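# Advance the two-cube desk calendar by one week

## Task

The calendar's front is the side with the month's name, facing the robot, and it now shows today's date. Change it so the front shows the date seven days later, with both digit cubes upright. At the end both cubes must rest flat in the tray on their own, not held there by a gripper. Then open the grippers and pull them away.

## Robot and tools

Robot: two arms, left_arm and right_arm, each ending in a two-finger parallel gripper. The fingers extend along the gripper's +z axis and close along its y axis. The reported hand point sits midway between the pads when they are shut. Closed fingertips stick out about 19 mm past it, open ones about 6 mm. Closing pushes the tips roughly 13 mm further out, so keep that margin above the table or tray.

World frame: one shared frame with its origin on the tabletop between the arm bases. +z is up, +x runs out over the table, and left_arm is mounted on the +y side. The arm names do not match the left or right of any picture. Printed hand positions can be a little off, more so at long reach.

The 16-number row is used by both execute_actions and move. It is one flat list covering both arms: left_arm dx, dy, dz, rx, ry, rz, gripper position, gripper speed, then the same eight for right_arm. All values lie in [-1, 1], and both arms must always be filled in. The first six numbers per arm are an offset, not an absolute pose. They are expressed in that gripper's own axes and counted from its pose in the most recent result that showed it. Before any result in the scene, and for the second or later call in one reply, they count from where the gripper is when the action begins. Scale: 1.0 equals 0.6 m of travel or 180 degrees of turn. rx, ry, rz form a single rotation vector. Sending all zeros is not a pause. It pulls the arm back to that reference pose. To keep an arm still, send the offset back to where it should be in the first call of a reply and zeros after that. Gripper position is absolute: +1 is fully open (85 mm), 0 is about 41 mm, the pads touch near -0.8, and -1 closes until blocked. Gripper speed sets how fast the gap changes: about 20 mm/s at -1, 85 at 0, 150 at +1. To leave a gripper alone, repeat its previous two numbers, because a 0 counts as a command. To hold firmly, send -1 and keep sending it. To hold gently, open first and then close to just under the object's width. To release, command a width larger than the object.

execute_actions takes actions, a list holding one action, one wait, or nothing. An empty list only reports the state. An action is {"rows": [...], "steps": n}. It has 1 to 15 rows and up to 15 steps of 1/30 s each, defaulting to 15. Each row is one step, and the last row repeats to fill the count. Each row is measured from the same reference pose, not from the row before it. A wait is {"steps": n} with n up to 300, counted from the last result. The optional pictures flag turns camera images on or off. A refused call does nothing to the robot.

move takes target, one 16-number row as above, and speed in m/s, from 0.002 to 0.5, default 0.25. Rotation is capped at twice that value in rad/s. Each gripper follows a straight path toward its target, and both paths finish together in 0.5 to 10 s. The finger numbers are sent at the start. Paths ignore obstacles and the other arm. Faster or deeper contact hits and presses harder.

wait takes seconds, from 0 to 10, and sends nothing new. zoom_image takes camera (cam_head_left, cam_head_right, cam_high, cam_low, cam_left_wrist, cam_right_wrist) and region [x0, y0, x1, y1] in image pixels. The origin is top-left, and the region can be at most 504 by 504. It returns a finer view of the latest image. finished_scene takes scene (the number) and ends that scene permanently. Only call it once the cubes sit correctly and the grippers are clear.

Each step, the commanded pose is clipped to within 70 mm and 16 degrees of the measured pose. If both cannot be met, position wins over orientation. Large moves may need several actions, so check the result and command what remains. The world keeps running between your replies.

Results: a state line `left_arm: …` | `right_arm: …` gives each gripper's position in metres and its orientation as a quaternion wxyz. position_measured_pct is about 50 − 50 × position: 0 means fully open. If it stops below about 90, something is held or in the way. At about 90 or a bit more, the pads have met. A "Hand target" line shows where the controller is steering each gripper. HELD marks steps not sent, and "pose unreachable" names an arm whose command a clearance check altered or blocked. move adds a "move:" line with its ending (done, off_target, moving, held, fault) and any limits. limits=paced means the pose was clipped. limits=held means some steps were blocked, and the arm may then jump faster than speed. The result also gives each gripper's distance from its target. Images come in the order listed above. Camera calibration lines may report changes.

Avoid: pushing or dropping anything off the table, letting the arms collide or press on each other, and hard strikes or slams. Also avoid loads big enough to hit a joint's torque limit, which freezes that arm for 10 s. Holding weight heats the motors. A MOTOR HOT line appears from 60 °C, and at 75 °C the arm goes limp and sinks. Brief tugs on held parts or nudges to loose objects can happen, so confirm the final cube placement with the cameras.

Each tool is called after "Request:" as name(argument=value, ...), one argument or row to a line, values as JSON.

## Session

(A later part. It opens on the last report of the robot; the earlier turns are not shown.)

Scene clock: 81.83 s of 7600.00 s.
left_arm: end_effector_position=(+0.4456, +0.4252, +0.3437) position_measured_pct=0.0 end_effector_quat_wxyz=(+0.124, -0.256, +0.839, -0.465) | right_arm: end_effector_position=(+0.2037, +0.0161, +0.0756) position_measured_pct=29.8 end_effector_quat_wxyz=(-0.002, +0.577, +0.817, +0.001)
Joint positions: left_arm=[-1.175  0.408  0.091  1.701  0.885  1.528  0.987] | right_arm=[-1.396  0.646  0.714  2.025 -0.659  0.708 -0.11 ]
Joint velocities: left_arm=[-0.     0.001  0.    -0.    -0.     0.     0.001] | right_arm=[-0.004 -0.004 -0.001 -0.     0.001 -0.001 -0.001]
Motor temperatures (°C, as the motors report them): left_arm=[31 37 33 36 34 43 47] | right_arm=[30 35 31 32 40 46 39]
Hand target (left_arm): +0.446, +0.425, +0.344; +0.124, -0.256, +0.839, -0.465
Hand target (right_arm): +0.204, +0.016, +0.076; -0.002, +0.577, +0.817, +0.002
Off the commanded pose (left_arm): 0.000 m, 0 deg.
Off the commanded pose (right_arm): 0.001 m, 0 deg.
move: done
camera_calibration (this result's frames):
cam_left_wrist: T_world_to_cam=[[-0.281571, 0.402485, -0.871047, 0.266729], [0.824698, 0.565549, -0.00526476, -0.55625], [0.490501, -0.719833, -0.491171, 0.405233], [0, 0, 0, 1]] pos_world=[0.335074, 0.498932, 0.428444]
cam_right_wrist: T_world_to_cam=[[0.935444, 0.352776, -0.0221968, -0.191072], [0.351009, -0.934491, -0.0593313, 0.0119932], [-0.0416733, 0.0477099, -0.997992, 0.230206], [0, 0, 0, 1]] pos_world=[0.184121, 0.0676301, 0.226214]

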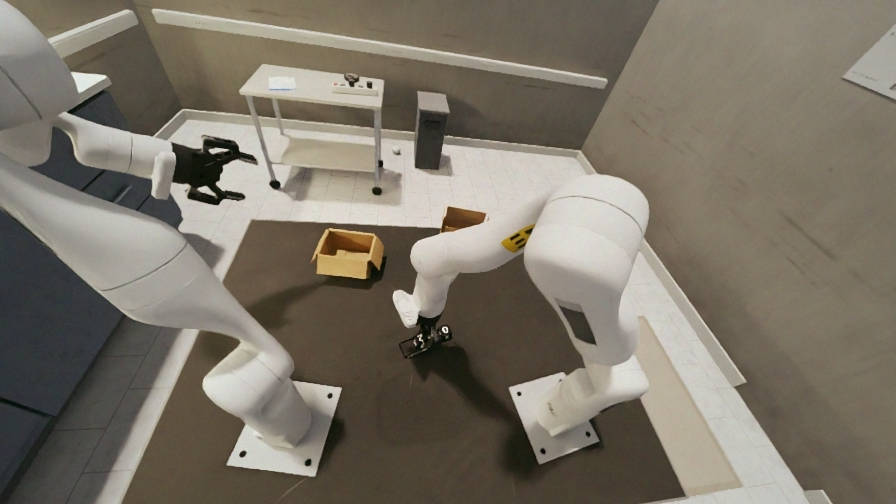

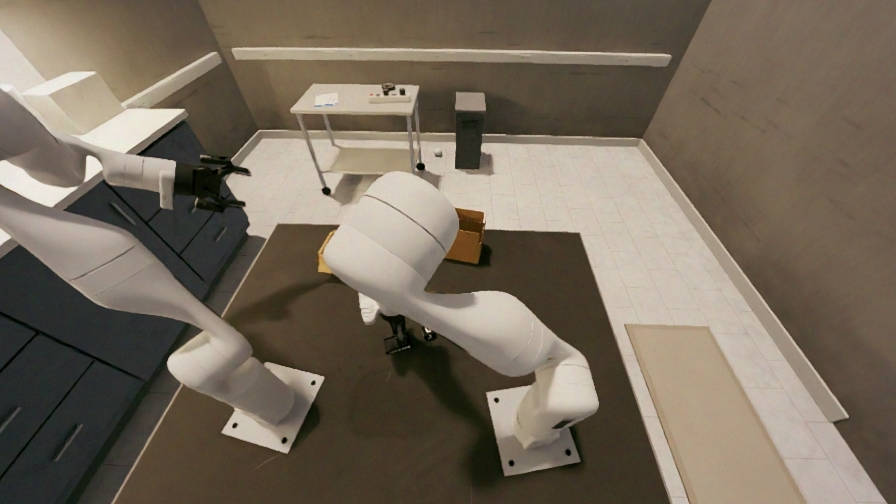

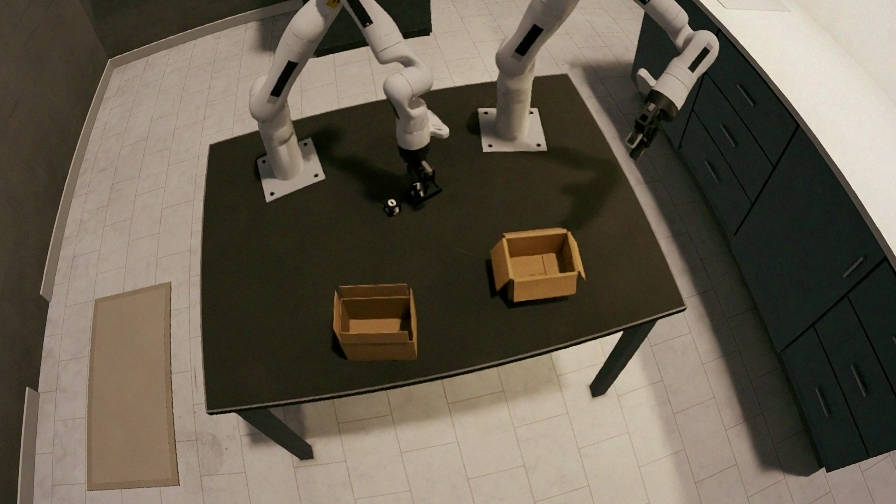

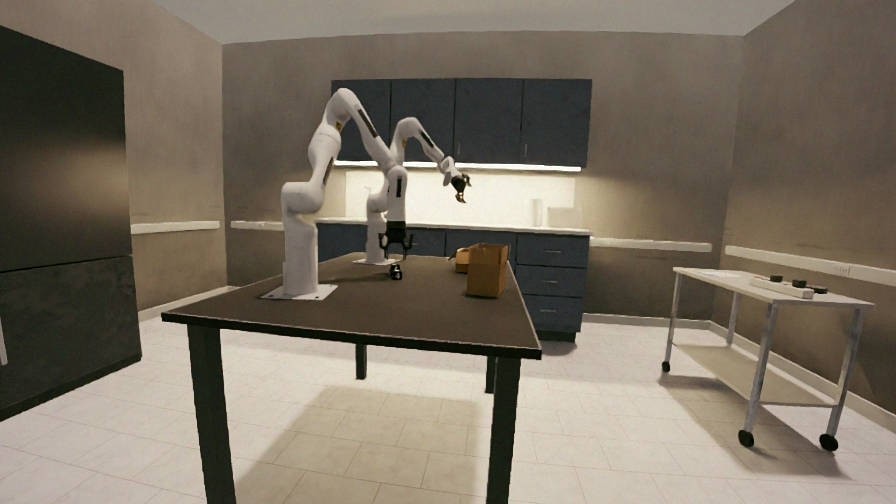

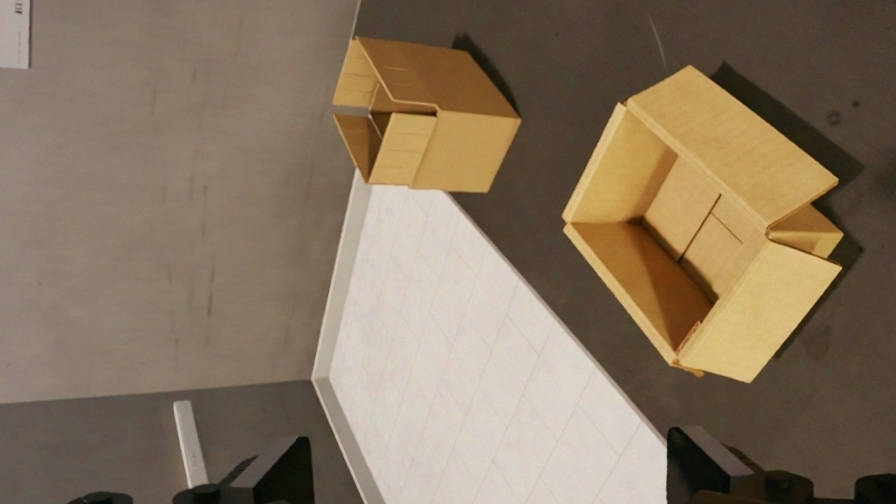

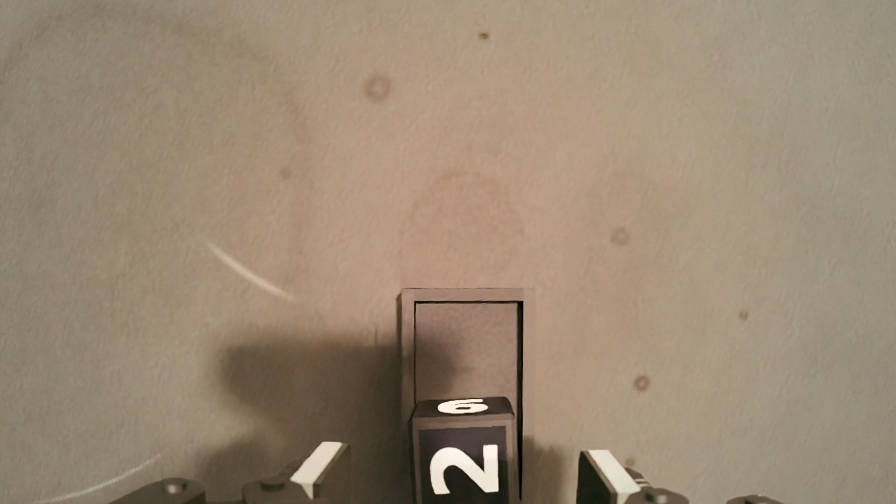

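Request:
move(
  target=[0,0,0,0,0,0,1,0,-0.127,0.001,0,0,0,0,0.4,0.5],
)

Request:
move(
  target=[0,0,0,0,0,0,1,0,0,0,0.04,0,0,0,0.4,0.5],
  speed=0.15,
)

Scene clock: 84.77 s of 7600.00 s.
left_arm: end_effector_position=(+0.4456, +0.4252, +0.3437) position_measured_pct=0.0 end_effector_quat_wxyz=(+0.124, -0.256, +0.839, -0.465) | right_arm: end_effector_position=(+0.2293, -0.0555, +0.0749) position_measured_pct=29.8 end_effector_quat_wxyz=(-0.002, +0.576, +0.817, +0.001)
Joint positions: left_arm=[-1.175  0.408  0.091  1.701  0.885  1.528  0.987] | right_arm=[-1.248  0.577  0.703  2.164 -0.659  0.621  0.082]
Joint velocities: left_arm=[-0.    -0.001 -0.     0.001 -0.001 -0.001  0.001] | right_arm=[ 0.008 -0.003  0.006  0.001 -0.005  0.001  0.005]
Motor temperatures (°C, as the motors report them): left_arm=[31 37 33 36 34 43 47] | right_arm=[30 35 31 32 40 46 39]
Hand target (left_arm): +0.446, +0.425, +0.344; +0.124, -0.256, +0.839, -0.465
Hand target (right_arm): +0.230, -0.056, +0.075; -0.002, +0.577, +0.817, +0.001
Off the commanded pose (left_arm): 0.000 m, 0 deg.
Off the commanded pose (right_arm): 0.001 m, 0 deg.
move: done
camera_calibration (this result's frames):
cam_left_wrist: T_world_to_cam=[[-0.281571, 0.402485, -0.871047, 0.266729], [0.824697, 0.56555, -0.00526421, -0.556251], [0.490502, -0.719833, -0.491171, 0.405233], [0, 0, 0, 1]] pos_world=[0.335074, 0.498933, 0.428444]
cam_right_wrist: T_world_to_cam=[[0.935016, 0.353865, -0.0228894, -0.189569], [0.352075, -0.934107, -0.0590518, -0.0641596], [-0.0422775, 0.0471556, -0.997992, 0.234059], [0, 0, 0, 1]] pos_world=[0.209735, -0.00388719, 0.225461]

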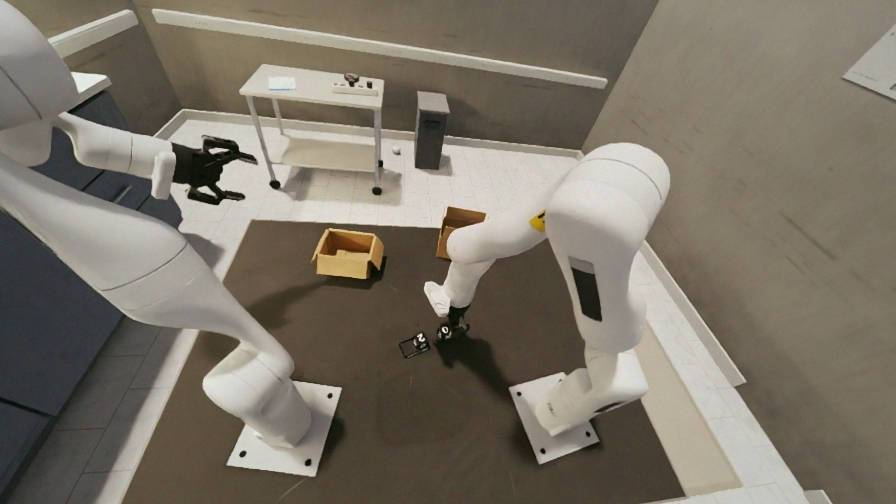

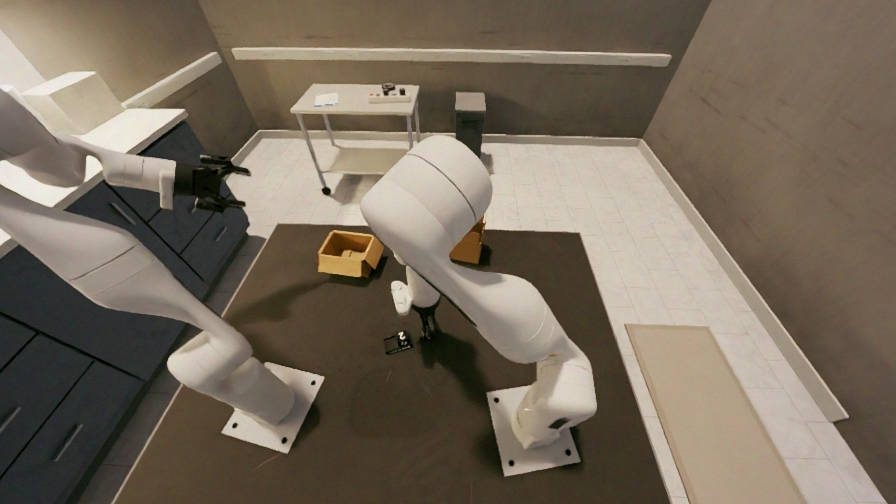

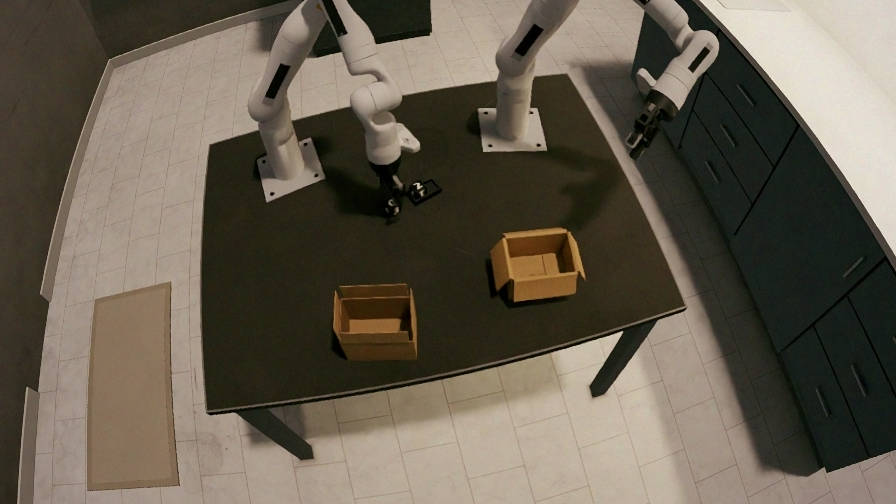

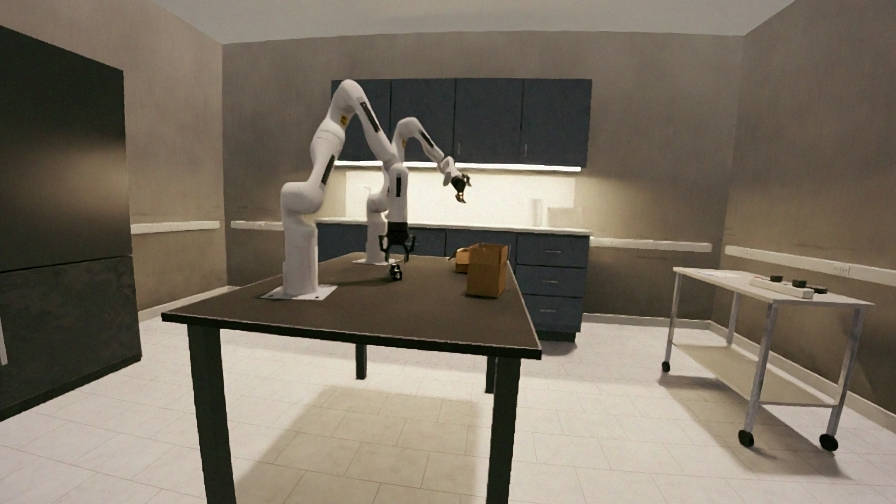

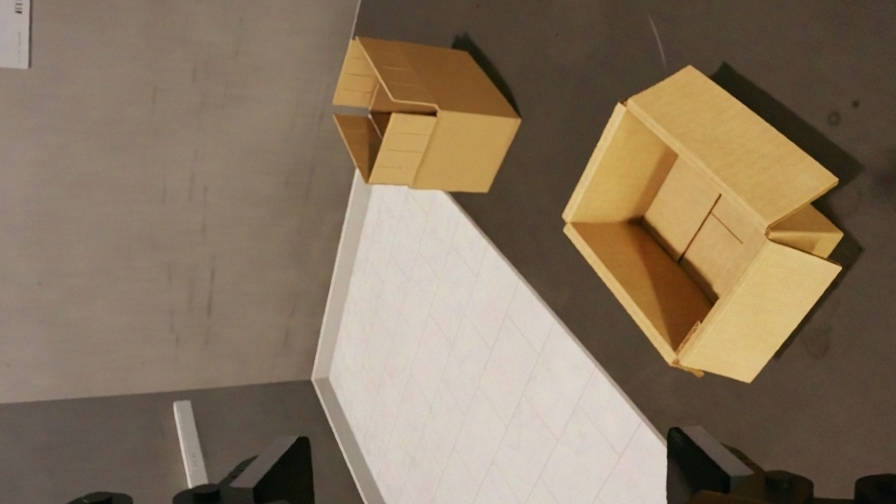

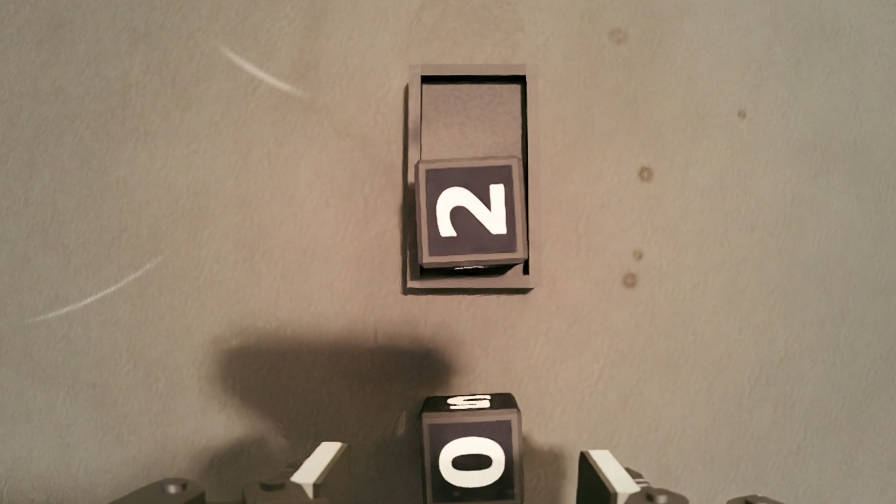

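Scene clock: 85.47 s of 7600.00 s.
left_arm: end_effector_position=(+0.4456, +0.4252, +0.3437) position_measured_pct=0.0 end_effector_quat_wxyz=(+0.124, -0.256, +0.839, -0.465) | right_arm: end_effector_position=(+0.2290, -0.0549, +0.0509) position_measured_pct=29.8 end_effector_quat_wxyz=(-0.002, +0.576, +0.817, +0.001)
Joint positions: left_arm=[-1.175  0.408  0.091  1.701  0.885  1.528  0.987] | right_arm=[-1.195  0.626  0.63   2.182 -0.731  0.551  0.143]
Joint velocities: left_arm=[ 0.    -0.    -0.     0.002  0.001  0.001  0.   ] | right_arm=[ 0.006  0.005  0.003  0.    -0.002 -0.     0.002]
Motor temperatures (°C, as the motors report them): left_arm=[31 37 33 36 34 43 47] | right_arm=[30 35 31 32 40 46 39]
Hand target (left_arm): +0.446, +0.425, +0.344; +0.124, -0.256, +0.839, -0.465
Hand target (right_arm): +0.229, -0.055, +0.051; -0.002, +0.576, +0.817, +0.001
Off the commanded pose (left_arm): 0.000 m, 0 deg.
Off the commanded pose (right_arm): 0.000 m, 0 deg.
move: done
camera_calibration (this result's frames):
cam_left_wrist: T_world_to_cam=[[-0.281571, 0.402485, -0.871048, 0.266729], [0.824697, 0.565551, -0.00526373, -0.556252], [0.490503, -0.719832, -0.491171, 0.405232], [0, 0, 0, 1]] pos_world=[0.335075, 0.498933, 0.428444]
cam_right_wrist: T_world_to_cam=[[0.934682, 0.354756, -0.0227514, -0.189899], [0.352942, -0.933735, -0.0597628, -0.0651401], [-0.042445, 0.0478292, -0.997953, 0.210187], [0, 0, 0, 1]] pos_world=[0.209407, -0.00350894, 0.201543]

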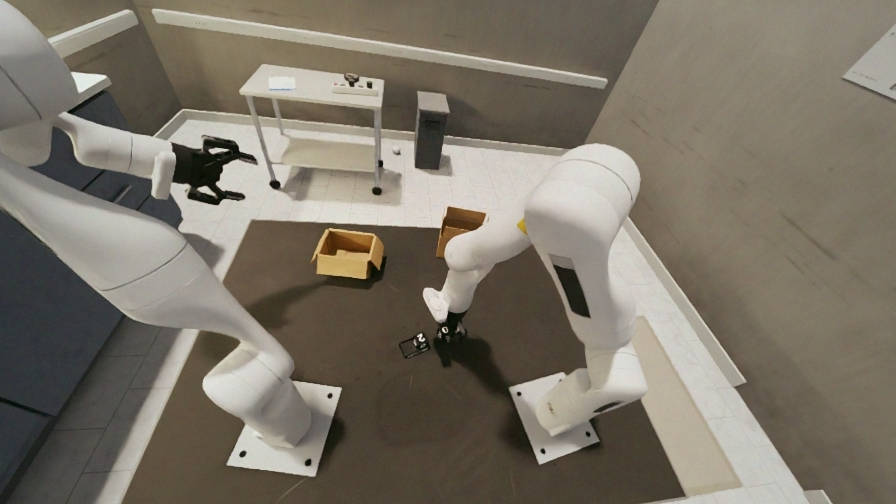

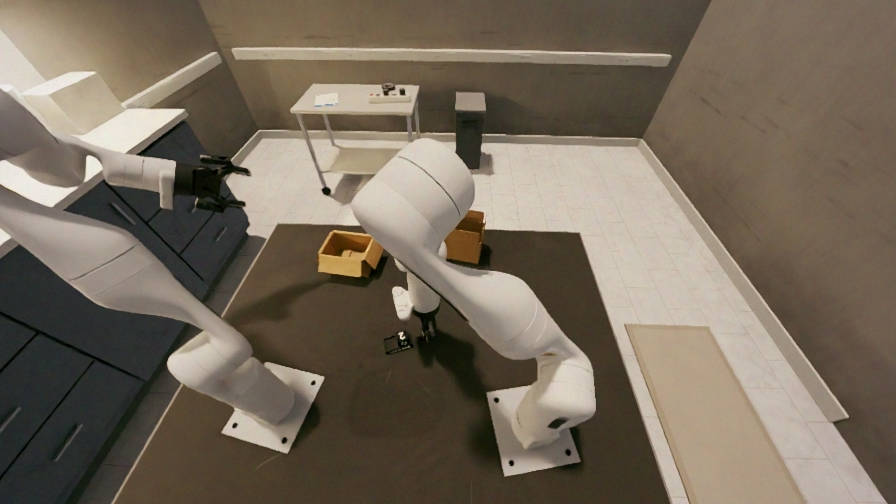

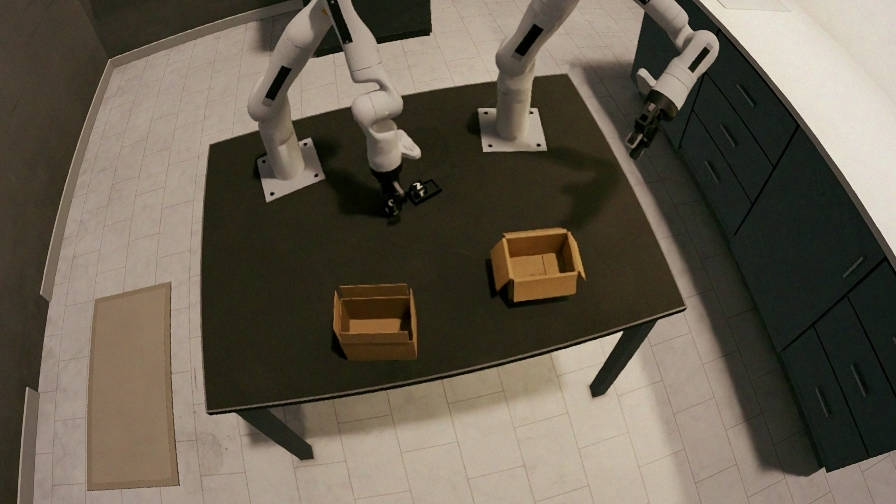

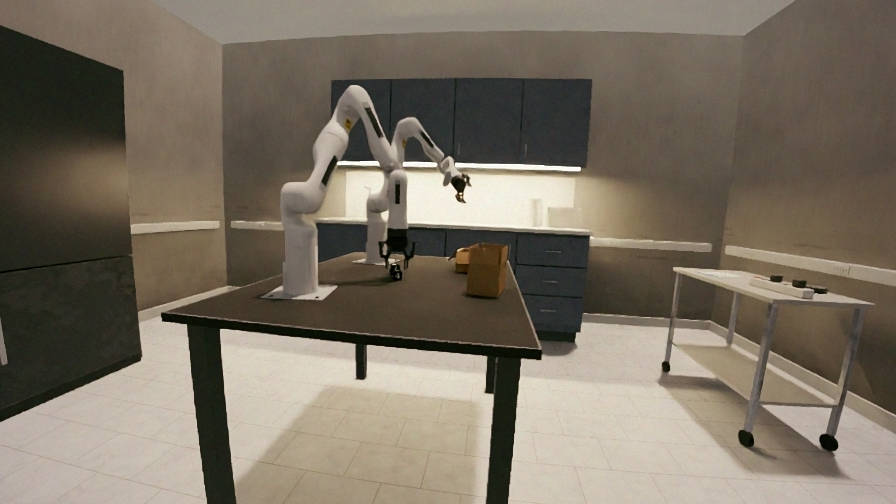

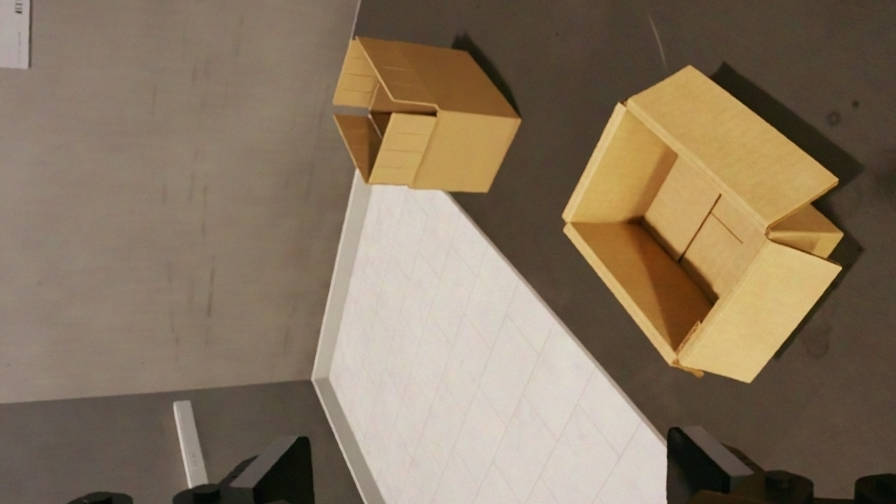

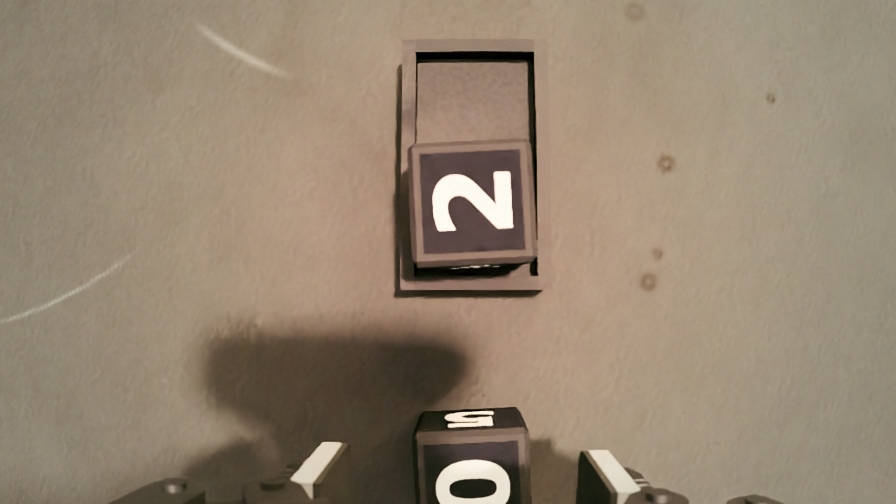

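Request:
move(
  target=[0,0,0,0,0,0,1,0,0,0.003,0.04,0,0,0,0.4,0.5],
  speed=0.1,
)

Request:
execute_actions(
  actions=[
    {"rows":[[0,0,0,0,0,0,1,0,0,0,0,0,0,0,-1,0.3]],"steps":14},
  ],
  pictures=false,
)

Request:
move(
  target=[0,0,0,0,0,0,1,0,0,0,-0.085,0,0,0,-1,0.3],
  speed=0.2,
)

Scene clock: 88.20 s of 7600.00 s.
left_arm: end_effector_position=(+0.4456, +0.4252, +0.3437) position_measured_pct=0.0 end_effector_quat_wxyz=(+0.124, -0.256, +0.839, -0.465) | right_arm: end_effector_position=(+0.2304, -0.0538, +0.0270) position_measured_pct=29.8 end_effector_quat_wxyz=(-0.003, +0.576, +0.818, +0.001)
Joint positions: left_arm=[-1.175  0.408  0.091  1.701  0.885  1.528  0.987] | right_arm=[-1.137  0.677  0.552  2.189 -0.802  0.483  0.205]
Joint velocities: left_arm=[ 0.    -0.     0.    -0.     0.001 -0.    -0.001] | right_arm=[ 0.007  0.005  0.003  0.    -0.002 -0.001  0.002]
Motor temperatures (°C, as the motors report them): left_arm=[31 37 33 36 34 43 47] | right_arm=[30 35 31 32 40 46 39]
Hand target (left_arm): +0.446, +0.425, +0.344; +0.124, -0.256, +0.839, -0.465
Hand target (right_arm): +0.231, -0.054, +0.027; -0.002, +0.576, +0.817, +0.001
Off the commanded pose (left_arm): 0.000 m, 0 deg.
Off the commanded pose (right_arm): 0.001 m, 0 deg.
move: done
camera_calibration (this result's frames):
cam_left_wrist: T_world_to_cam=[[-0.281571, 0.402484, -0.871048, 0.266729], [0.824696, 0.565552, -0.00526318, -0.556253], [0.490504, -0.719832, -0.49117, 0.405231], [0, 0, 0, 1]] pos_world=[0.335076, 0.498934, 0.428443]
cam_right_wrist: T_world_to_cam=[[0.934307, 0.355754, -0.0225524, -0.192001], [0.353916, -0.933317, -0.0605195, -0.066143], [-0.0425786, 0.0485621, -0.997912, 0.186369], [0, 0, 0, 1]] pos_world=[0.210733, -0.00247768, 0.177647]

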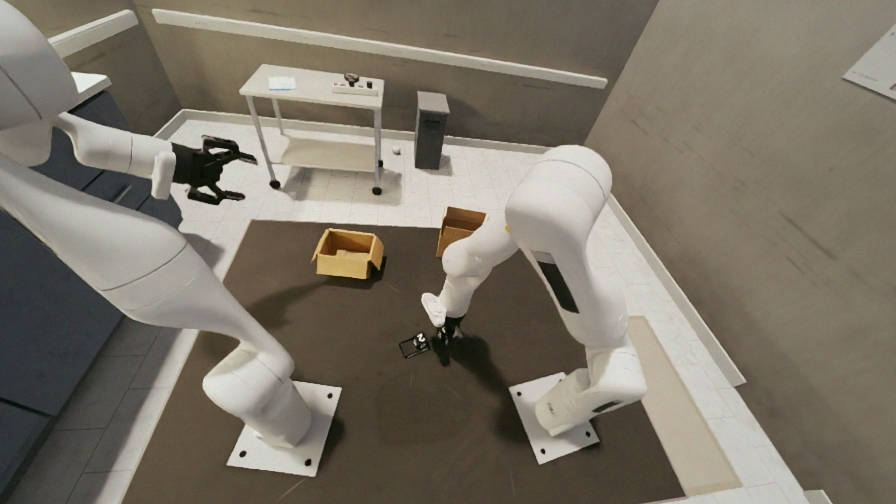

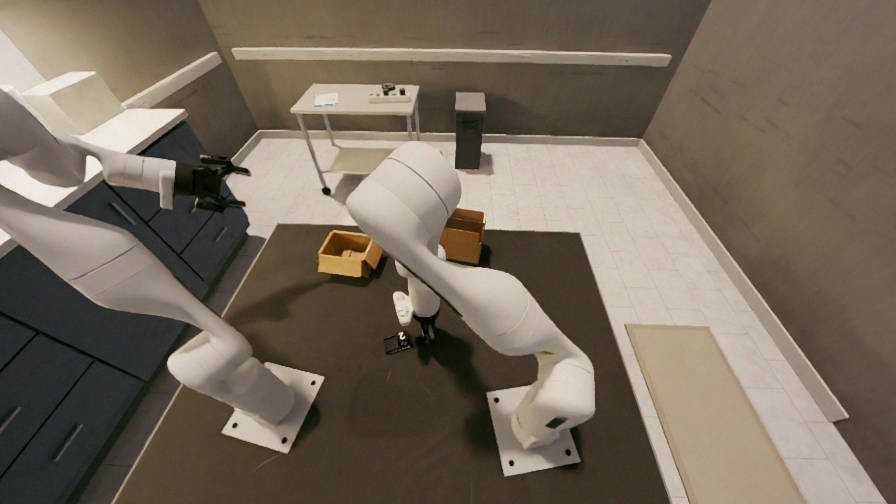

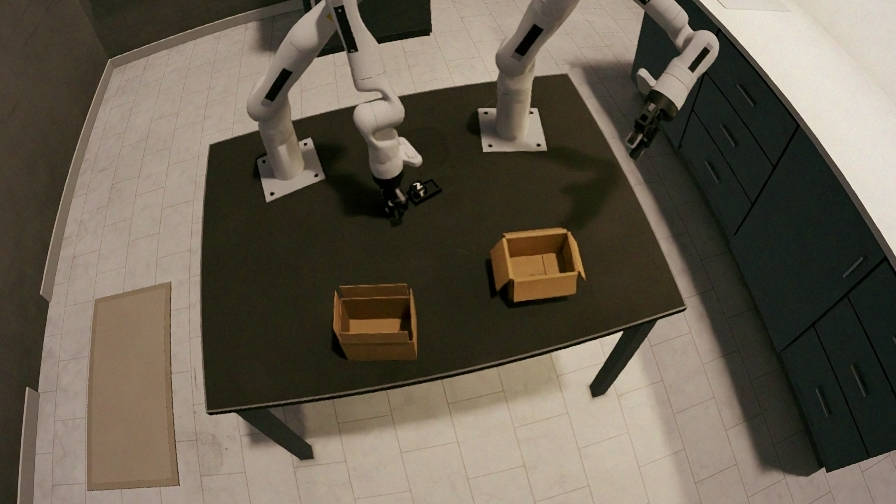

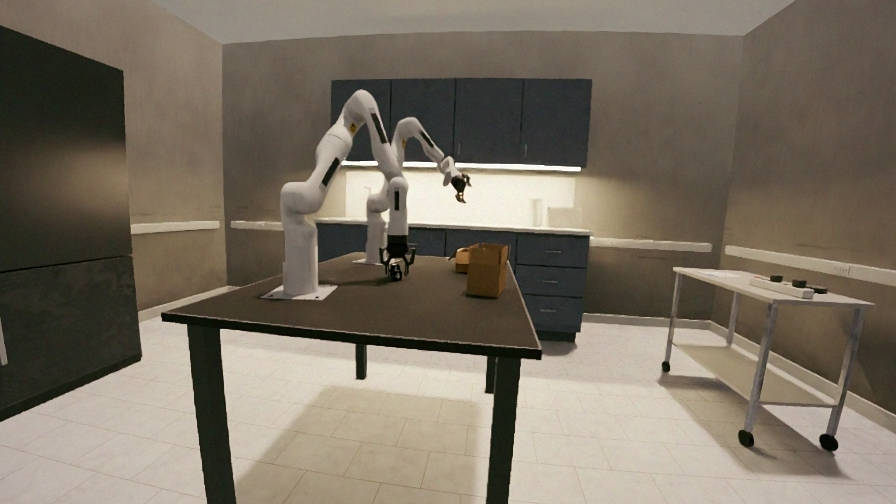

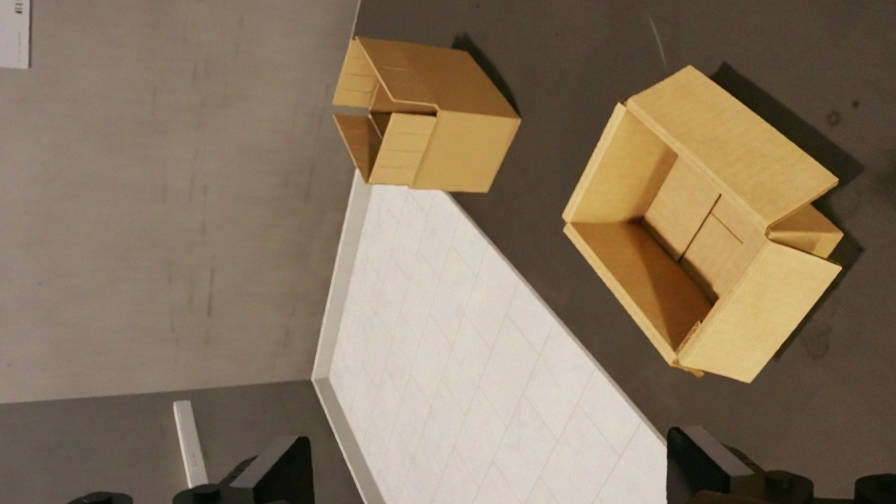

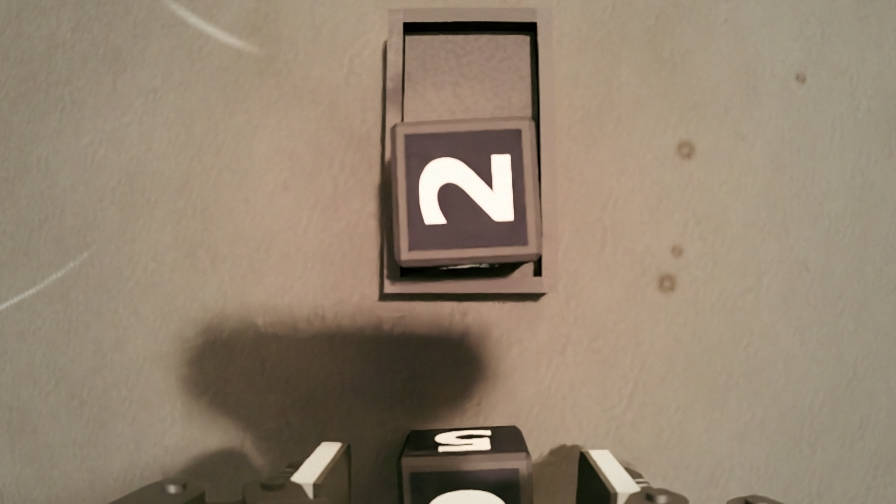

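Scene clock: 88.67 s of 7600.00 s.
left_arm: end_effector_position=(+0.4456, +0.4252, +0.3437) position_measured_pct=0.0 end_effector_quat_wxyz=(+0.124, -0.256, +0.839, -0.465) | right_arm: end_effector_position=(+0.2304, -0.0537, +0.0276) position_measured_pct=61.9 end_effector_quat_wxyz=(-0.003, +0.576, +0.818, +0.002)
Joint positions: left_arm=[-1.175  0.408  0.091  1.701  0.885  1.528  0.987] | right_arm=[-1.137  0.675  0.553  2.19  -0.802  0.483  0.205]
Joint velocities: left_arm=[ 0.001  0.001  0.    -0.001 -0.     0.    -0.   ] | right_arm=[ 0.    -0.    -0.     0.001 -0.001 -0.002  0.001]
Motor temperatures (°C, as the motors report them): left_arm=[31 37 33 36 34 43 47] | right_arm=[30 35 31 32 40 46 39]
Hand target (left_arm): +0.446, +0.425, +0.344; +0.124, -0.256, +0.839, -0.465
Hand target (right_arm): +0.230, -0.054, +0.027; -0.003, +0.576, +0.818, +0.001
Off the commanded pose (left_arm): 0.000 m, 0 deg.
Off the commanded pose (right_arm): 0.001 m, 0 deg.
Steps of this call (steps 1 to 14: all 14 steps of this action). Readings (end_effector_position | what the end effector reports):
1: left_arm (+0.4456, +0.4252, +0.3437) | right_arm (+0.2304, -0.0538, +0.0270) | left_arm position_measured_pct=0.0 | right_arm position_measured_pct=29.8
2: left_arm (+0.4456, +0.4252, +0.3437) | right_arm (+0.2303, -0.0536, +0.0271) | left_arm position_measured_pct=0.0 | right_arm position_measured_pct=30.6
4: left_arm (+0.4456, +0.4252, +0.3437) | right_arm (+0.2304, -0.0537, +0.0270) | left_arm position_measured_pct=0.0 | right_arm position_measured_pct=35.7
8: left_arm (+0.4456, +0.4252, +0.3437) | right_arm (+0.2304, -0.0538, +0.0270) | left_arm position_measured_pct=0.0 | right_arm position_measured_pct=49.6
14: the state above

Scene clock: 89.77 s of 7600.00 s.
left_arm: end_effector_position=(+0.4456, +0.4252, +0.3437) position_measured_pct=0.0 end_effector_quat_wxyz=(+0.124, -0.256, +0.839, -0.465) | right_arm: end_effector_position=(+0.2308, -0.0545, +0.0787) position_measured_pct=61.9 end_effector_quat_wxyz=(-0.002, +0.576, +0.817, +0.002)
Joint positions: left_arm=[-1.175  0.408  0.091  1.701  0.885  1.528  0.987] | right_arm=[-1.25   0.569  0.708  2.157 -0.645  0.632  0.072]
Joint velocities: left_arm=[ 0. -0.  0.  0.  0. -0.  0.] | right_arm=[-0.004 -0.003 -0.001 -0.     0.001  0.001 -0.001]
Motor temperatures (°C, as the motors report them): left_arm=[31 37 33 36 34 43 47] | right_arm=[30 35 31 32 40 46 39]
Hand target (left_arm): +0.446, +0.425, +0.344; +0.124, -0.256, +0.839, -0.465
Hand target (right_arm): +0.231, -0.054, +0.079; -0.002, +0.576, +0.818, +0.002
Off the commanded pose (left_arm): 0.000 m, 0 deg.
Off the commanded pose (right_arm): 0.000 m, 0 deg.
move: done
camera_calibration (this result's frames):
cam_left_wrist: T_world_to_cam=[[-0.28157, 0.402484, -0.871048, 0.266728], [0.824695, 0.565553, -0.0052619, -0.556256], [0.490506, -0.719831, -0.491169, 0.405229], [0, 0, 0, 1]] pos_world=[0.335077, 0.498935, 0.428443]
cam_right_wrist: T_world_to_cam=[[0.934725, 0.354685, -0.0221024, -0.191157], [0.352865, -0.933708, -0.0606308, -0.0635521], [-0.042142, 0.048874, -0.997916, 0.237921], [0, 0, 0, 1]] pos_world=[0.211131, -0.00316678, 0.229347]

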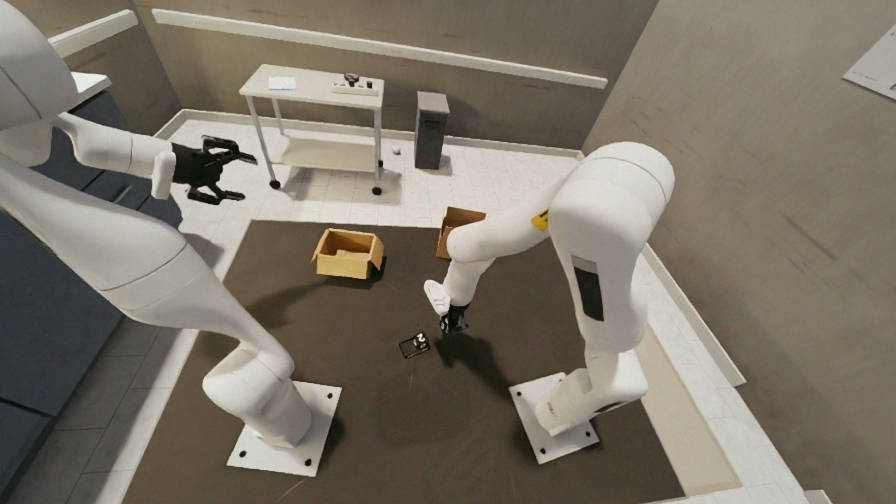

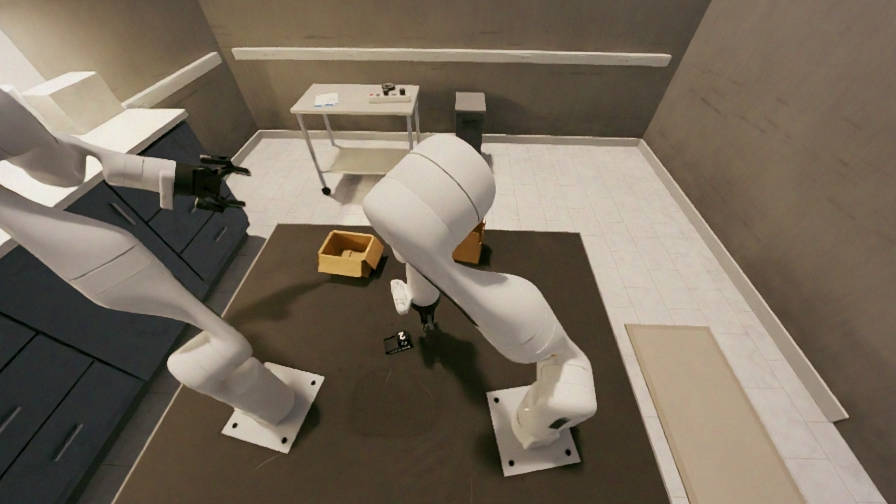

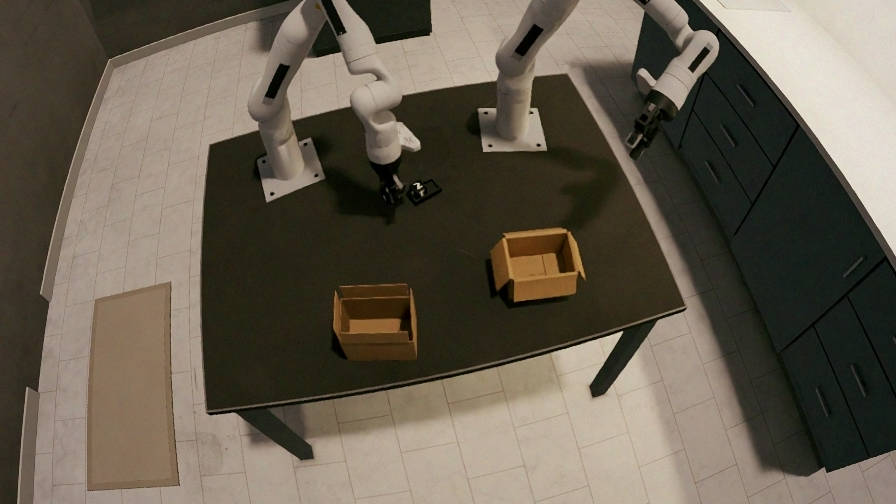

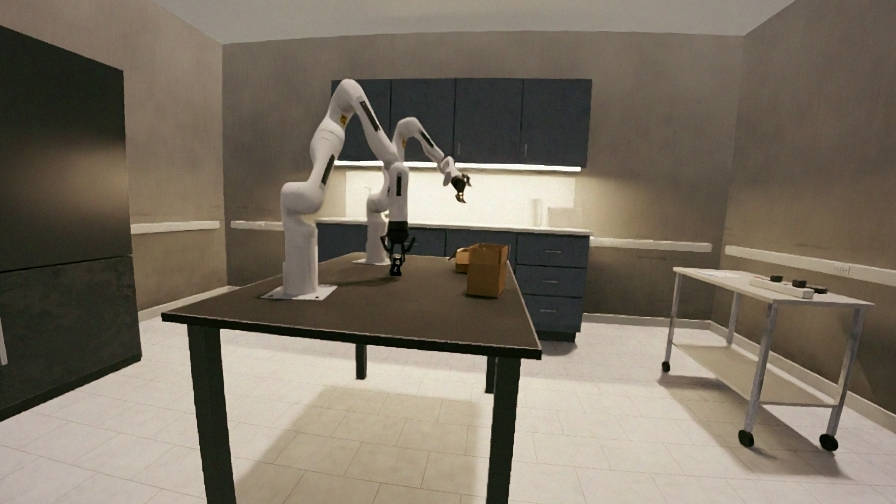

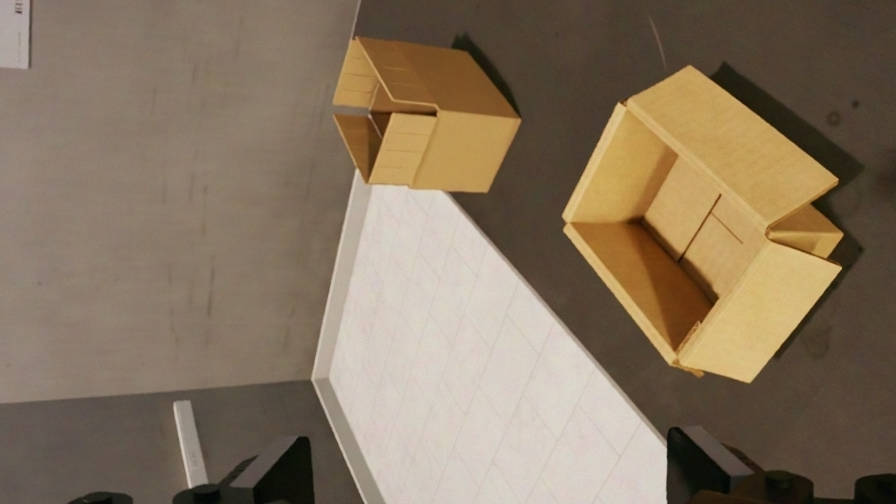

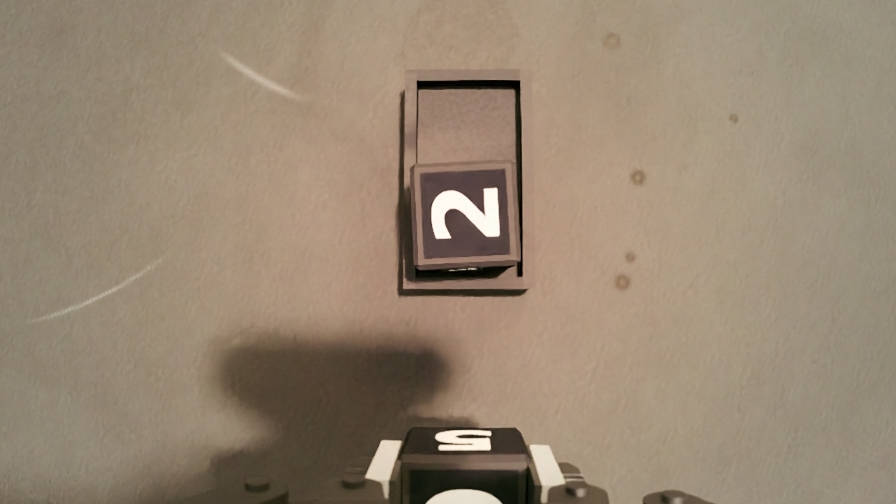

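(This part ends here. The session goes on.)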